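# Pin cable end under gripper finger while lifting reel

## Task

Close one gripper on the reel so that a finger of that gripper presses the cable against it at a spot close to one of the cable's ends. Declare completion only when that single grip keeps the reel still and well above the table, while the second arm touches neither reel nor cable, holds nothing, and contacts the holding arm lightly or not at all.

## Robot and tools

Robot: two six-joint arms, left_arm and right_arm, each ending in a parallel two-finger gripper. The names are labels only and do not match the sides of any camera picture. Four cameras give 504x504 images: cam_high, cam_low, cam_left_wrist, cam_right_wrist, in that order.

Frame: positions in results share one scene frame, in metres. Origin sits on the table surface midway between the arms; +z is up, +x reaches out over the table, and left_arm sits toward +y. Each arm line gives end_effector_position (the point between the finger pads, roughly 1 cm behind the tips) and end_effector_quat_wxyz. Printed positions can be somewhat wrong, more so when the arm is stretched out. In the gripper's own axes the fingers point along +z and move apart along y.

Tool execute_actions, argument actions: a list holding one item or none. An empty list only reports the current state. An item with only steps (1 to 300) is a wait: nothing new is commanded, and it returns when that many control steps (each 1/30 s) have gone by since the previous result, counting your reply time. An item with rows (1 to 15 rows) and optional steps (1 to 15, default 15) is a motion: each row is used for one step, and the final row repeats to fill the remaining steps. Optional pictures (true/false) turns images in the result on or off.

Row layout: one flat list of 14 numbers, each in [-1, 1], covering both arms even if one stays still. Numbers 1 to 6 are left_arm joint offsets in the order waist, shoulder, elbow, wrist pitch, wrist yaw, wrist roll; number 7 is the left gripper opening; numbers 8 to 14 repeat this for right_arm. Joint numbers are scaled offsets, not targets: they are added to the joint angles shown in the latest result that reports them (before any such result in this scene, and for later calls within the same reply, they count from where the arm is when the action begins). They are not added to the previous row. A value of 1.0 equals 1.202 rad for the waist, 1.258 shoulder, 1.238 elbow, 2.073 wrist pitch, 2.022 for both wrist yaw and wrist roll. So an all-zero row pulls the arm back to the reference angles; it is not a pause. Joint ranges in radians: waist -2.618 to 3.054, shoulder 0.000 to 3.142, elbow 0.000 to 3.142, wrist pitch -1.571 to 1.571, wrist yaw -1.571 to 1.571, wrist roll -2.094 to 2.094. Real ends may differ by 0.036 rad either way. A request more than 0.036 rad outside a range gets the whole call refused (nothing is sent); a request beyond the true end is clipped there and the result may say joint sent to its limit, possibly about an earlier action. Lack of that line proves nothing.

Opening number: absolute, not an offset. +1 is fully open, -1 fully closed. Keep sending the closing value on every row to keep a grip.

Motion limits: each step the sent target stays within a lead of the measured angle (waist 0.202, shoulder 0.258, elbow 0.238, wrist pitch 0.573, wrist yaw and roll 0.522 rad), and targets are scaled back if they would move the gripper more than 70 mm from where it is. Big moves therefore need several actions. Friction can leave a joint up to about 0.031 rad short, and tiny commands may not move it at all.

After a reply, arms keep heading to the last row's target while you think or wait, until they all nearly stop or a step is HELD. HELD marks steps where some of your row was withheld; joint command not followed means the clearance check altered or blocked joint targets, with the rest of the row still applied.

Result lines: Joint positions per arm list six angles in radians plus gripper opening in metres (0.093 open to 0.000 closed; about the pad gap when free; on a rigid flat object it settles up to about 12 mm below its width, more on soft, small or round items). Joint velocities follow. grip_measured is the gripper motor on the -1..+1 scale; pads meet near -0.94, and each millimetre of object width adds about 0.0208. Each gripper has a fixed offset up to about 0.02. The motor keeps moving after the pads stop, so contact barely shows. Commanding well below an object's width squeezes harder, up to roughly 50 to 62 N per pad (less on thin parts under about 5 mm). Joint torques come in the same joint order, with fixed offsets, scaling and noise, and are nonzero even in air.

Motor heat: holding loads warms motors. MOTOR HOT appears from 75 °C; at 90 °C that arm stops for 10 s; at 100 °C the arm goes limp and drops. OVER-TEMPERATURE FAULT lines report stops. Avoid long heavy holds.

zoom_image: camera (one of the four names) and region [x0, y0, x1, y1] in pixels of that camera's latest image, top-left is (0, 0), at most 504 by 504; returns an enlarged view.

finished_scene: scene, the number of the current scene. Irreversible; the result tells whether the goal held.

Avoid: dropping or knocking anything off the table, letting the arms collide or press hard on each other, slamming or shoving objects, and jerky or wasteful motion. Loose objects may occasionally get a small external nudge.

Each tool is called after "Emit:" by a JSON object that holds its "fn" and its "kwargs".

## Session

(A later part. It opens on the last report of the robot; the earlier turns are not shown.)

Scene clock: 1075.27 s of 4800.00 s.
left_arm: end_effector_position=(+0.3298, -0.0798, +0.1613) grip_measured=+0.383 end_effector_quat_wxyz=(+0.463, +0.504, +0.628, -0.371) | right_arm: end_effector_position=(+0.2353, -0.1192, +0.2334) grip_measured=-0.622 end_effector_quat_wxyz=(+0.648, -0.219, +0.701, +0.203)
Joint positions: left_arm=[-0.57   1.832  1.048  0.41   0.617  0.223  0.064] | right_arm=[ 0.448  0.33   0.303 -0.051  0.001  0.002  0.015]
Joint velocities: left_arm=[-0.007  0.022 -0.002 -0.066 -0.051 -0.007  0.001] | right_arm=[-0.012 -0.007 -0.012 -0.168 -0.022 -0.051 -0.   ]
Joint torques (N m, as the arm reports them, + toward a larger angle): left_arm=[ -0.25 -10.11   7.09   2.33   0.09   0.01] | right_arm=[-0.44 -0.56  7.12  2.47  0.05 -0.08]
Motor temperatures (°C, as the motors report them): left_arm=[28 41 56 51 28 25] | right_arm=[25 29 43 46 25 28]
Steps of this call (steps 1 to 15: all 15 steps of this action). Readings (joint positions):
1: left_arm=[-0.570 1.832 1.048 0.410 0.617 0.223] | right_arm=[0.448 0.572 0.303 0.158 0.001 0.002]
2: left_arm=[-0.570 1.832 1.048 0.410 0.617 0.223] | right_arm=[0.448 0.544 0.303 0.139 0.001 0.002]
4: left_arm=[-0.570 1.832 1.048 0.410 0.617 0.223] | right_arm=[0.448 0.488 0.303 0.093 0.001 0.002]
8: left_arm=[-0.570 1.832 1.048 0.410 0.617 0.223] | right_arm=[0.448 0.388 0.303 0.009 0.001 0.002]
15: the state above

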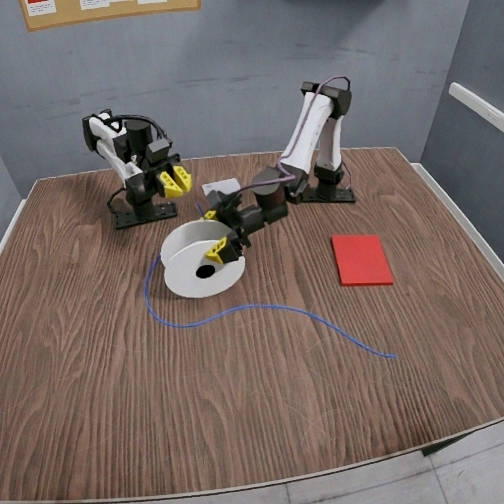

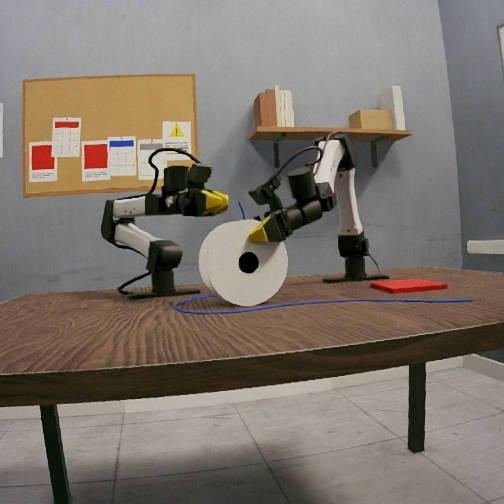

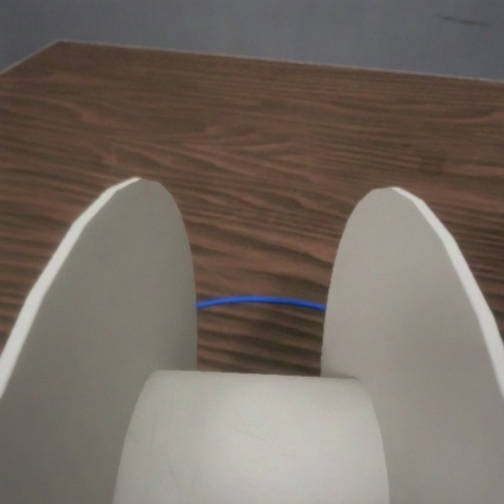

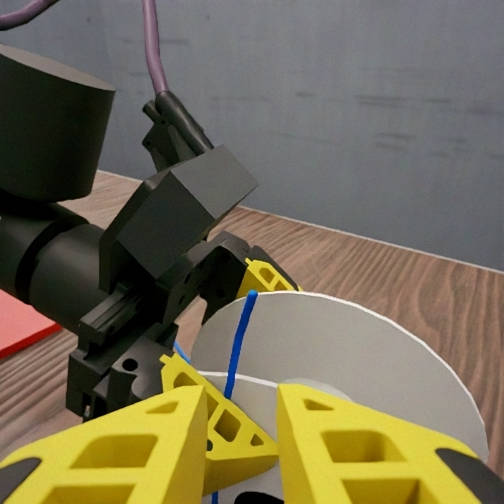

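Emit:
{"fn": "execute_actions", "kwargs": {"actions": [{"rows": [[0,-0.0164,0.0205,-0.0031,0,0,0.25,-0.006,-0.014,0,-0.023,0,0,-0.62],[0,-0.0175,0.0220,-0.0051,0,0,0.25,-0.010,-0.020,0,-0.031,0,0,-0.62],[0,-0.0193,0.0244,-0.0079,0,0,0.25,-0.015,-0.029,0,-0.044,0,0,-0.62],[0,-0.0218,0.0277,-0.0116,0,0,0.25,-0.023,-0.040,0,-0.056,0,0,-0.62],[0,-0.0249,0.0318,-0.0161,0,0,0.25,-0.032,-0.053,0,-0.068,0,0,-0.62],[0,-0.0286,0.0368,-0.0213,0,0,0.25,-0.043,-0.068,0,-0.080,0,0,-0.62],[0,-0.0328,0.0425,-0.0272,0,0,0.25,-0.056,-0.084,0,-0.091,0,0,-0.62],[0,-0.0376,0.0488,-0.0338,0,0,0.25,-0.071,-0.099,0,-0.101,0,0,-0.62],[0,-0.0429,0.0559,-0.0470,0,0,0.25,-0.087,-0.115,0,-0.106,0,0,-0.62],[0,-0.0486,0.0635,-0.0613,0,0,0.25,-0.105,-0.130,0,-0.106,0,0,-0.62],[0,-0.0547,0.0717,-0.0715,0,0,0.25,-0.124,-0.143,0,-0.106,0,0,-0.62],[0,-0.0613,0.0805,-0.0821,0,0,0.25,-0.144,-0.154,0,-0.106,0,0,-0.62],[0,-0.0682,0.0897,-0.0930,0,0,0.25,-0.165,-0.163,0,-0.106,0,0,-0.62],[0,-0.0754,0.0994,-0.1042,0,0,0.25,-0.187,-0.169,0,-0.106,0,0,-0.62],[0,-0.0830,0.1094,-0.1157,0,0,0.25,-0.210,-0.171,0,-0.106,0,0,-0.62]], "steps": 15}], "pictures": false}}

Emit:
{"fn": "execute_actions", "kwargs": {"actions": [{"rows": [[0,-0.0386,0.0501,-0.0603,0,0,0.25,-0.074,-0.01,0,-0.01,0,0,-0.62],[0,-0.0466,0.0608,-0.0722,0,0,0.25,-0.098,-0.01,0,-0.01,0,0,-0.62],[0,-0.0547,0.0717,-0.0842,0,0,0.25,-0.124,-0.01,0,-0.01,0,0,-0.62],[0,-0.0631,0.0829,-0.0962,0,0,0.25,-0.149,-0.01,0,-0.01,0,0,-0.62],[0,-0.0715,0.0942,-0.1083,0,0,0.25,-0.175,-0.01,0,-0.01,0,0,-0.62],[0,-0.0801,0.1056,-0.1204,0,0,0.25,-0.201,-0.01,0,-0.01,0,0,-0.62],[0,-0.0887,0.1170,-0.1324,0,0,0.25,-0.227,-0.01,0,-0.01,0,0,-0.62],[0,-0.0973,0.1285,-0.1443,0,0,0.25,-0.254,-0.01,0,-0.01,0,0,-0.62],[0,-0.1059,0.1400,-0.1560,0,0,0.25,-0.280,-0.01,0,-0.01,0,0,-0.62],[0,-0.1144,0.1514,-0.1675,0,0,0.25,-0.306,-0.01,0,-0.01,0,0,-0.62],[0,-0.1229,0.1627,-0.1787,0,0,0.25,-0.332,-0.01,0,-0.01,0,0,-0.62],[0,-0.1312,0.1738,-0.1896,0,0,0.25,-0.357,-0.01,0,-0.01,0,0,-0.62],[0,-0.1394,0.1848,-0.2002,0,0,0.25,-0.382,-0.01,0,-0.01,0,0,-0.62],[0,-0.1474,0.1954,-0.2104,0,0,0.25,-0.407,-0.01,0,-0.01,0,0,-0.62],[0,-0.1551,0.2058,-0.2200,0,0,0.25,-0.431,-0.01,0,-0.01,0,0,-0.62]], "steps": 15}], "pictures": false}}

Emit:
{"fn": "execute_actions", "kwargs": {"actions": [{"rows": [[0,-0.0393,0.0511,-0.0555,0,0,0.25,-0.076,0,0,0,0,0,-0.5],[0,-0.0465,0.0608,-0.0641,0,0,0.25,-0.098,0,0,0,0,0,-0.4],[0,-0.0534,0.0700,-0.0722,0,0,0.25,-0.119,0,0,0,0,0,-0.3],[0,-0.0600,0.0787,-0.0796,0,0,0.25,-0.140,0,0,0,0,0,-0.2],[0,-0.0661,0.0869,-0.0863,0,0,0.25,-0.158,0,0,0,0,0,-0.1],[0,-0.0719,0.0946,-0.0923,0,0,0.25,-0.176,0,0,0,0,0,0],[0,-0.0771,0.1016,-0.0975,0,0,0.25,-0.192,0,0,0,0,0,0],[0,-0.0819,0.1080,-0.1018,0,0,0.25,-0.207,0,0,0,0,0,0],[0,-0.0862,0.1137,-0.1053,0,0,0.25,-0.220,0,0,0,0,0,0],[0,-0.0899,0.1186,-0.1078,0,0,0.25,-0.231,0,0,0,0,0,0],[0,-0.0930,0.1228,-0.1094,0,0,0.25,-0.240,0,0,0,0,0,0],[0,-0.0955,0.1261,-0.1099,0,0,0.25,-0.248,0,0,0,0,0,0],[0,-0.0972,0.1285,-0.1099,0,0,0.25,-0.253,0,0,0,0,0,0],[0,-0.0983,0.1300,-0.1099,0,0,0.25,-0.257,0,0,0,0,0,0],[0,-0.0987,0.1305,-0.1099,0,0,0.25,-0.258,0,0,0,0,0,0]], "steps": 15}], "pictures": false}}

Emit:
{"fn": "execute_actions", "kwargs": {"actions": [{"steps": 25}]}}

Scene clock: 1195.77 s of 4800.00 s.
left_arm: end_effector_position=(+0.3269, -0.0770, +0.1772) grip_measured=+0.383 end_effector_quat_wxyz=(+0.435, +0.504, +0.649, -0.369) | right_arm: end_effector_position=(+0.2366, -0.1741, +0.2324) grip_measured=-0.622 end_effector_quat_wxyz=(+0.668, -0.148, +0.716, +0.139)
Joint positions: left_arm=[-0.57   1.784  1.12   0.221  0.616  0.223  0.064] | right_arm=[ 0.249  0.142  0.303 -0.23   0.     0.002  0.015]
Joint velocities: left_arm=[-0.012 -0.222  0.335 -0.725  0.022 -0.051 -0.   ] | right_arm=[-0.769 -0.227  0.007 -0.095  0.066 -0.007 -0.   ]
Joint torques (N m, as the arm reports them, + toward a larger angle): left_arm=[ -0.27 -13.04  10.46   2.89   0.14   0.02] | right_arm=[-1.08  0.66  6.81  2.36  0.06 -0.11]
Motor temperatures (°C, as the motors report them): left_arm=[27 45 54 52 28 25] | right_arm=[25 29 43 45 25 28]
Steps of this call (steps 1 to 30: the robot went on to your last target; steps 31 to 210: nothing new was sent; then 113.00 s passed at rest; steps 211 to 225: all 15 steps of this action). Readings (joint positions):
211: left_arm=[-0.570 1.832 1.048 0.410 0.617 0.223] | right_arm=[0.448 0.330 0.303 -0.071 0.001 0.002]
212: left_arm=[-0.570 1.832 1.048 0.410 0.617 0.223] | right_arm=[0.448 0.330 0.303 -0.073 0.001 0.002]
214: left_arm=[-0.570 1.830 1.048 0.409 0.617 0.223] | right_arm=[0.443 0.320 0.303 -0.093 0.001 0.002]
218: left_arm=[-0.570 1.822 1.061 0.371 0.617 0.223] | right_arm=[0.400 0.257 0.303 -0.161 0.001 0.002]
225: the state above

Scene clock: 1196.27 s of 4800.00 s.
left_arm: end_effector_position=(+0.3112, -0.0631, +0.2542) grip_measured=+0.383 end_effector_quat_wxyz=(+0.413, +0.503, +0.665, -0.367) | right_arm: end_effector_position=(+0.2550, -0.2784, +0.2326) grip_measured=-0.622 end_effector_quat_wxyz=(+0.682, +0.019, +0.731, -0.017)
Joint positions: left_arm=[-0.57   1.64   1.314 -0.17   0.612  0.223  0.064] | right_arm=[-0.211  0.138  0.303 -0.233 -0.     0.002  0.015]
Joint velocities: left_arm=[-0.002 -0.305  0.422 -0.608 -0.007 -0.022 -0.001] | right_arm=[-0.842 -0.017 -0.007  0.051 -0.022  0.095  0.001]
Joint torques (N m, as the arm reports them, + toward a larger angle): left_arm=[ -0.26 -11.33  10.45   2.62   0.19   0.01] | right_arm=[-0.9   1.2   6.79  2.46  0.05 -0.06]
Motor temperatures (°C, as the motors report them): left_arm=[27 45 55 52 28 25] | right_arm=[25 29 43 45 25 28]
Steps of this call (steps 1 to 15: all 15 steps of this action). Readings (joint positions):
1: left_arm=[-0.570 1.776 1.131 0.196 0.616 0.223] | right_arm=[0.222 0.138 0.303 -0.231 -0.000 0.002]
2: left_arm=[-0.570 1.767 1.143 0.169 0.616 0.223] | right_arm=[0.192 0.138 0.303 -0.231 -0.000 0.002]
4: left_arm=[-0.570 1.751 1.166 0.113 0.615 0.223] | right_arm=[0.130 0.138 0.303 -0.233 -0.000 0.002]
8: left_arm=[-0.570 1.717 1.214 0.000 0.614 0.223] | right_arm=[0.006 0.138 0.303 -0.233 -0.000 0.002]
15: the state above

Scene clock: 1196.77 s of 4800.00 s.
left_arm: end_effector_position=(+0.2904, -0.0451, +0.3054) grip_measured=+0.383 end_effector_quat_wxyz=(+0.406, +0.502, +0.671, -0.365) | right_arm: end_effector_position=(+0.2416, -0.3452, +0.2326) grip_measured=-0.002 end_effector_quat_wxyz=(+0.672, +0.126, +0.720, -0.117)
Joint positions: left_arm=[-0.57   1.547  1.436 -0.404  0.609  0.224  0.064] | right_arm=[-0.505  0.138  0.303 -0.233 -0.     0.002  0.045]
Joint velocities: left_arm=[-0.012 -0.1    0.085 -0.095  0.007 -0.007 -0.003] | right_arm=[-0.154 -0.012 -0.007  0.007  0.007  0.081 -0.   ]
Joint torques (N m, as the arm reports them, + toward a larger angle): left_arm=[ -0.24 -10.02  10.32   2.48   0.16   0.02] | right_arm=[-1.02  2.03  6.81  2.66  0.05 -0.08]
Motor temperatures (°C, as the motors report them): left_arm=[27 45 55 52 28 25] | right_arm=[25 29 43 45 25 28]
Steps of this call (steps 1 to 15: all 15 steps of this action). Readings (joint positions):
1: left_arm=[-0.570 1.629 1.327 -0.193 0.612 0.223] | right_arm=[-0.241 0.138 0.303 -0.233 -0.000 0.002]
2: left_arm=[-0.570 1.619 1.340 -0.215 0.612 0.223] | right_arm=[-0.271 0.138 0.303 -0.233 -0.000 0.002]
4: left_arm=[-0.570 1.602 1.362 -0.260 0.611 0.223] | right_arm=[-0.327 0.138 0.303 -0.233 -0.000 0.002]
8: left_arm=[-0.570 1.577 1.396 -0.338 0.609 0.224] | right_arm=[-0.419 0.138 0.303 -0.233 -0.000 0.002]
15: the state above

Scene clock: 1197.60 s of 4800.00 s.
left_arm: end_effector_position=(+0.2883, -0.0433, +0.3056) grip_measured=+0.383 end_effector_quat_wxyz=(+0.401, +0.502, +0.674, -0.365) | right_arm: end_effector_position=(+0.2412, -0.3463, +0.2326) grip_measured=-0.002 end_effector_quat_wxyz=(+0.672, +0.128, +0.720, -0.118)
Joint positions: left_arm=[-0.57   1.542  1.441 -0.425  0.609  0.224  0.064] | right_arm=[-0.51   0.138  0.303 -0.233 -0.     0.002  0.045]
Joint velocities: left_arm=[-0.007  0.017 -0.007  0.022  0.051  0.007  0.001] | right_arm=[-0.012 -0.017 -0.007 -0.022 -0.022  0.007  0.001]
Joint torques (N m, as the arm reports them, + toward a larger angle): left_arm=[-0.26 -9.94 10.3   2.55  0.17  0.03] | right_arm=[-1.26  2.04  6.83  2.67  0.04 -0.08]
Motor temperatures (°C, as the motors report them): left_arm=[27 45 55 52 28 25] | right_arm=[25 29 43 45 25 28]
Steps of this call (steps 1 to 25: the robot went on to your last target). Readings (joint positions):
1: left_arm=[-0.570 1.544 1.438 -0.407 0.609 0.224] | right_arm=[-0.509 0.138 0.303 -0.233 -0.000 0.002]
2: left_arm=[-0.570 1.543 1.440 -0.409 0.609 0.224] | right_arm=[-0.510 0.138 0.303 -0.233 -0.000 0.002]
4: left_arm=[-0.570 1.542 1.441 -0.412 0.609 0.224] | right_arm=[-0.510 0.138 0.303 -0.233 -0.000 0.002]
8: left_arm=[-0.570 1.542 1.441 -0.421 0.609 0.224] | right_arm=[-0.510 0.138 0.303 -0.233 -0.000 0.002]
25: the state above

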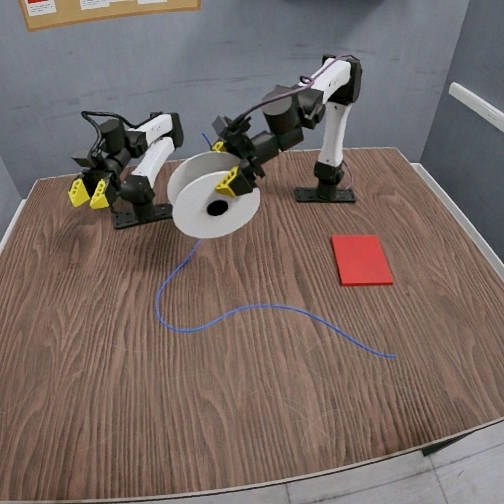

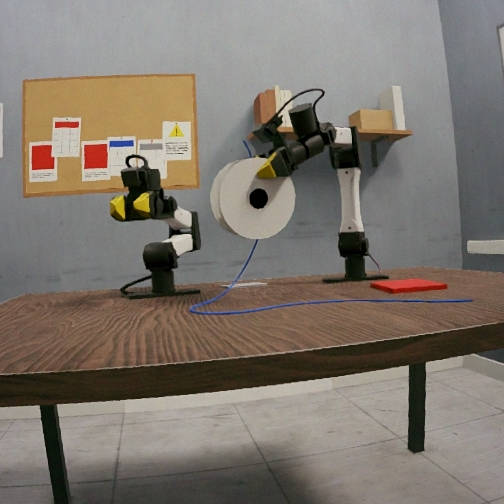

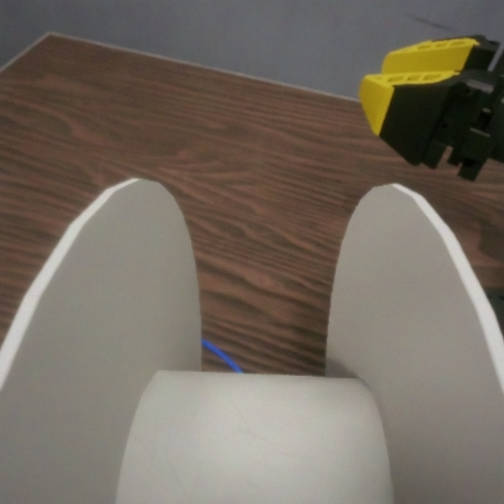

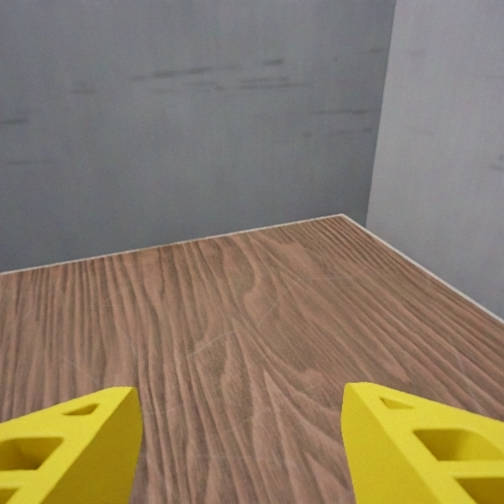

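Emit:
{"fn": "execute_actions", "kwargs": {"actions": [{"rows": [[0,-0.02,0.029,0.014,0,0,0.25,0,0,0,0,0,0,0],[0,-0.02,0.033,0.014,0,0,0.25,0,0,0,0,0,0,0],[0,-0.02,0.040,0.014,0,0,0.25,0,0,0,0,0,0,0],[0,-0.02,0.048,0.014,0,0,0.25,0,0,0,0,0,0,0],[0,-0.02,0.058,0.014,0,0,0.25,0,0,0,0,0,0,0],[0,-0.02,0.069,0.014,0,0,0.25,0,0,0,0,0,0,0],[0,-0.02,0.081,0.014,0,0,0.25,0,0,0,0,0,0,0],[0,-0.02,0.093,0.014,0,0,0.25,0,0,0,0,0,0,0],[0,-0.02,0.105,0.014,0,0,0.25,0,0,0,0,0,0,0],[0,-0.02,0.116,0.014,0,0,0.25,0,0,0,0,0,0,0],[0,-0.02,0.126,0.014,0,0,0.25,0,0,0,0,0,0,0],[0,-0.02,0.135,0.014,0,0,0.25,0,0,0,0,0,0,0],[0,-0.02,0.141,0.014,0,0,0.25,0,0,0,0,0,0,0],[0,-0.02,0.145,0.014,0,0,0.25,0,0,0,0,0,0,0],[0,-0.02,0.147,0.014,0,0,0.25,0,0,0,0,0,0,0]], "steps": 15}], "pictures": false}}

Emit:
{"fn": "execute_actions", "kwargs": {"actions": [{"steps": 30}]}}

Scene clock: 1217.57 s of 4800.00 s.
left_arm: end_effector_position=(+0.2927, -0.0461, +0.3650) grip_measured=+0.383 end_effector_quat_wxyz=(+0.455, +0.502, +0.638, -0.365) | right_arm: end_effector_position=(+0.2412, -0.3463, +0.2326) grip_measured=-0.002 end_effector_quat_wxyz=(+0.672, +0.128, +0.720, -0.118)
Joint positions: left_arm=[-0.57   1.542  1.583 -0.439  0.604  0.224  0.064] | right_arm=[-0.51   0.138  0.303 -0.233 -0.     0.002  0.045]
Joint velocities: left_arm=[-0.012 -0.002  0.203  0.081 -0.022  0.037  0.001] | right_arm=[ 0.002 -0.012 -0.012 -0.037 -0.051  0.007 -0.001]
Joint torques (N m, as the arm reports them, + toward a larger angle): left_arm=[-0.24 -9.74  9.65  2.75  0.15  0.  ] | right_arm=[-0.45  2.04  6.81  2.67  0.05 -0.08]
Motor temperatures (°C, as the motors report them): left_arm=[27 45 59 53 28 25] | right_arm=[25 29 43 46 25 28]
Steps of this call (steps 1 to 15: the robot went on to your last target; steps 16 to 584: nothing new was sent; steps 585 to 599: all 15 steps of this action). Readings (joint positions):
585: left_arm=[-0.570 1.542 1.441 -0.430 0.607 0.224] | right_arm=[-0.510 0.138 0.303 -0.233 -0.000 0.002]
586: left_arm=[-0.570 1.542 1.441 -0.430 0.607 0.224] | right_arm=[-0.510 0.138 0.303 -0.233 -0.000 0.002]
588: left_arm=[-0.570 1.542 1.443 -0.432 0.607 0.224] | right_arm=[-0.510 0.138 0.303 -0.233 -0.000 0.002]
592: left_arm=[-0.570 1.542 1.483 -0.442 0.605 0.224] | right_arm=[-0.510 0.138 0.303 -0.233 -0.000 0.002]
599: the state above

Scene clock: 1218.57 s of 4800.00 s.
left_arm: end_effector_position=(+0.2928, -0.0463, +0.3691) grip_measured=+0.383 end_effector_quat_wxyz=(+0.459, +0.502, +0.635, -0.366) | right_arm: end_effector_position=(+0.2412, -0.3463, +0.2326) grip_measured=-0.002 end_effector_quat_wxyz=(+0.672, +0.128, +0.720, -0.118)
Joint positions: left_arm=[-0.57   1.542  1.591 -0.437  0.604  0.224  0.064] | right_arm=[-0.51   0.138  0.303 -0.233 -0.     0.002  0.045]
Joint velocities: left_arm=[ 0.002  0.002 -0.002 -0.022  0.007  0.037 -0.   ] | right_arm=[-0.002 -0.002 -0.007 -0.051 -0.007 -0.081  0.001]
Joint torques (N m, as the arm reports them, + toward a larger angle): left_arm=[-0.24 -9.73  9.91  2.79  0.13  0.  ] | right_arm=[-0.45  2.04  6.82  2.67  0.04 -0.08]
Motor temperatures (°C, as the motors report them): left_arm=[27 45 59 54 28 25] | right_arm=[25 29 43 46 25 28]
Steps of this call (steps 1 to 15: the robot went on to your last target; steps 16 to 30: nothing new was sent). Readings (joint positions):
1: left_arm=[-0.570 1.542 1.588 -0.438 0.604 0.224] | right_arm=[-0.510 0.138 0.303 -0.233 -0.000 0.002]
2: left_arm=[-0.570 1.542 1.591 -0.437 0.604 0.224] | right_arm=[-0.510 0.138 0.303 -0.233 -0.000 0.002]
4: left_arm=[-0.570 1.542 1.591 -0.437 0.604 0.224] | right_arm=[-0.510 0.138 0.303 -0.233 -0.000 0.002]
8: left_arm=[-0.570 1.542 1.591 -0.437 0.604 0.224] | right_arm=[-0.510 0.138 0.303 -0.233 -0.000 0.002]
30: the state above
All arms were judged still, so your last target was given up. Only a new action makes them travel on or press farther. Fingers that are still opening or closing keep moving.

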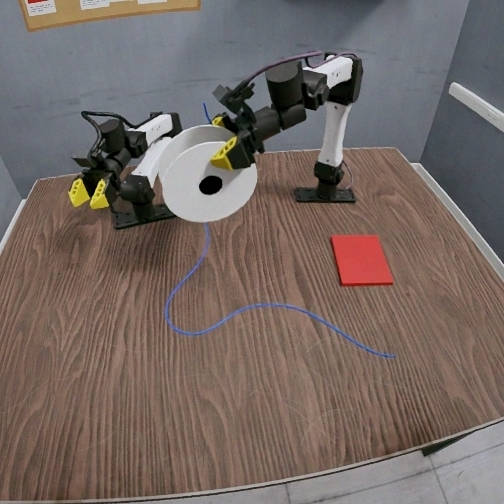

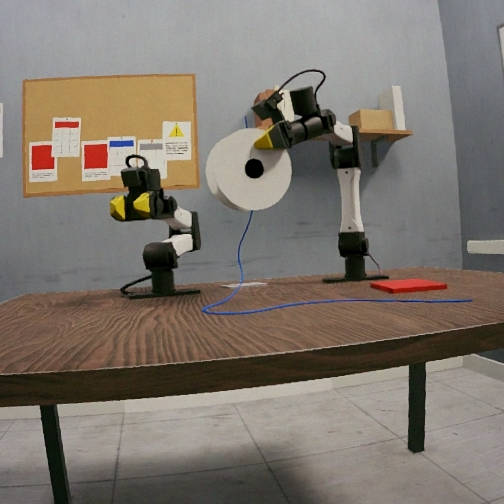

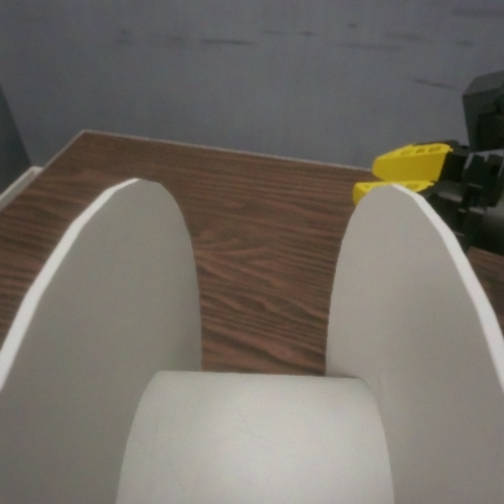

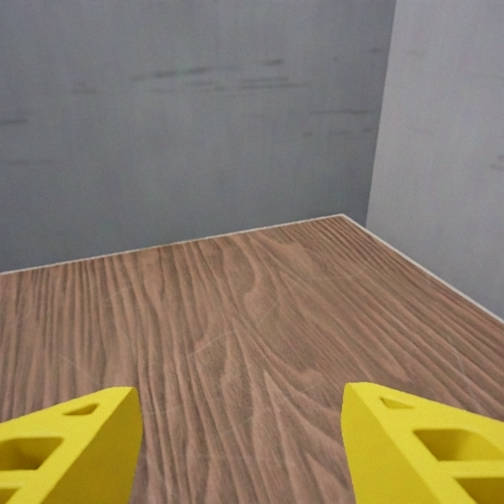

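The left gripper is holding the reel steady about 21 cm higher than it sat on the table. The cable end is still trapped under its back finger, and the right arm is clear with its gripper empty.

Emit:
{"fn": "finished_scene", "kwargs": {"scene": 2}}

The scene is finished: the task was done.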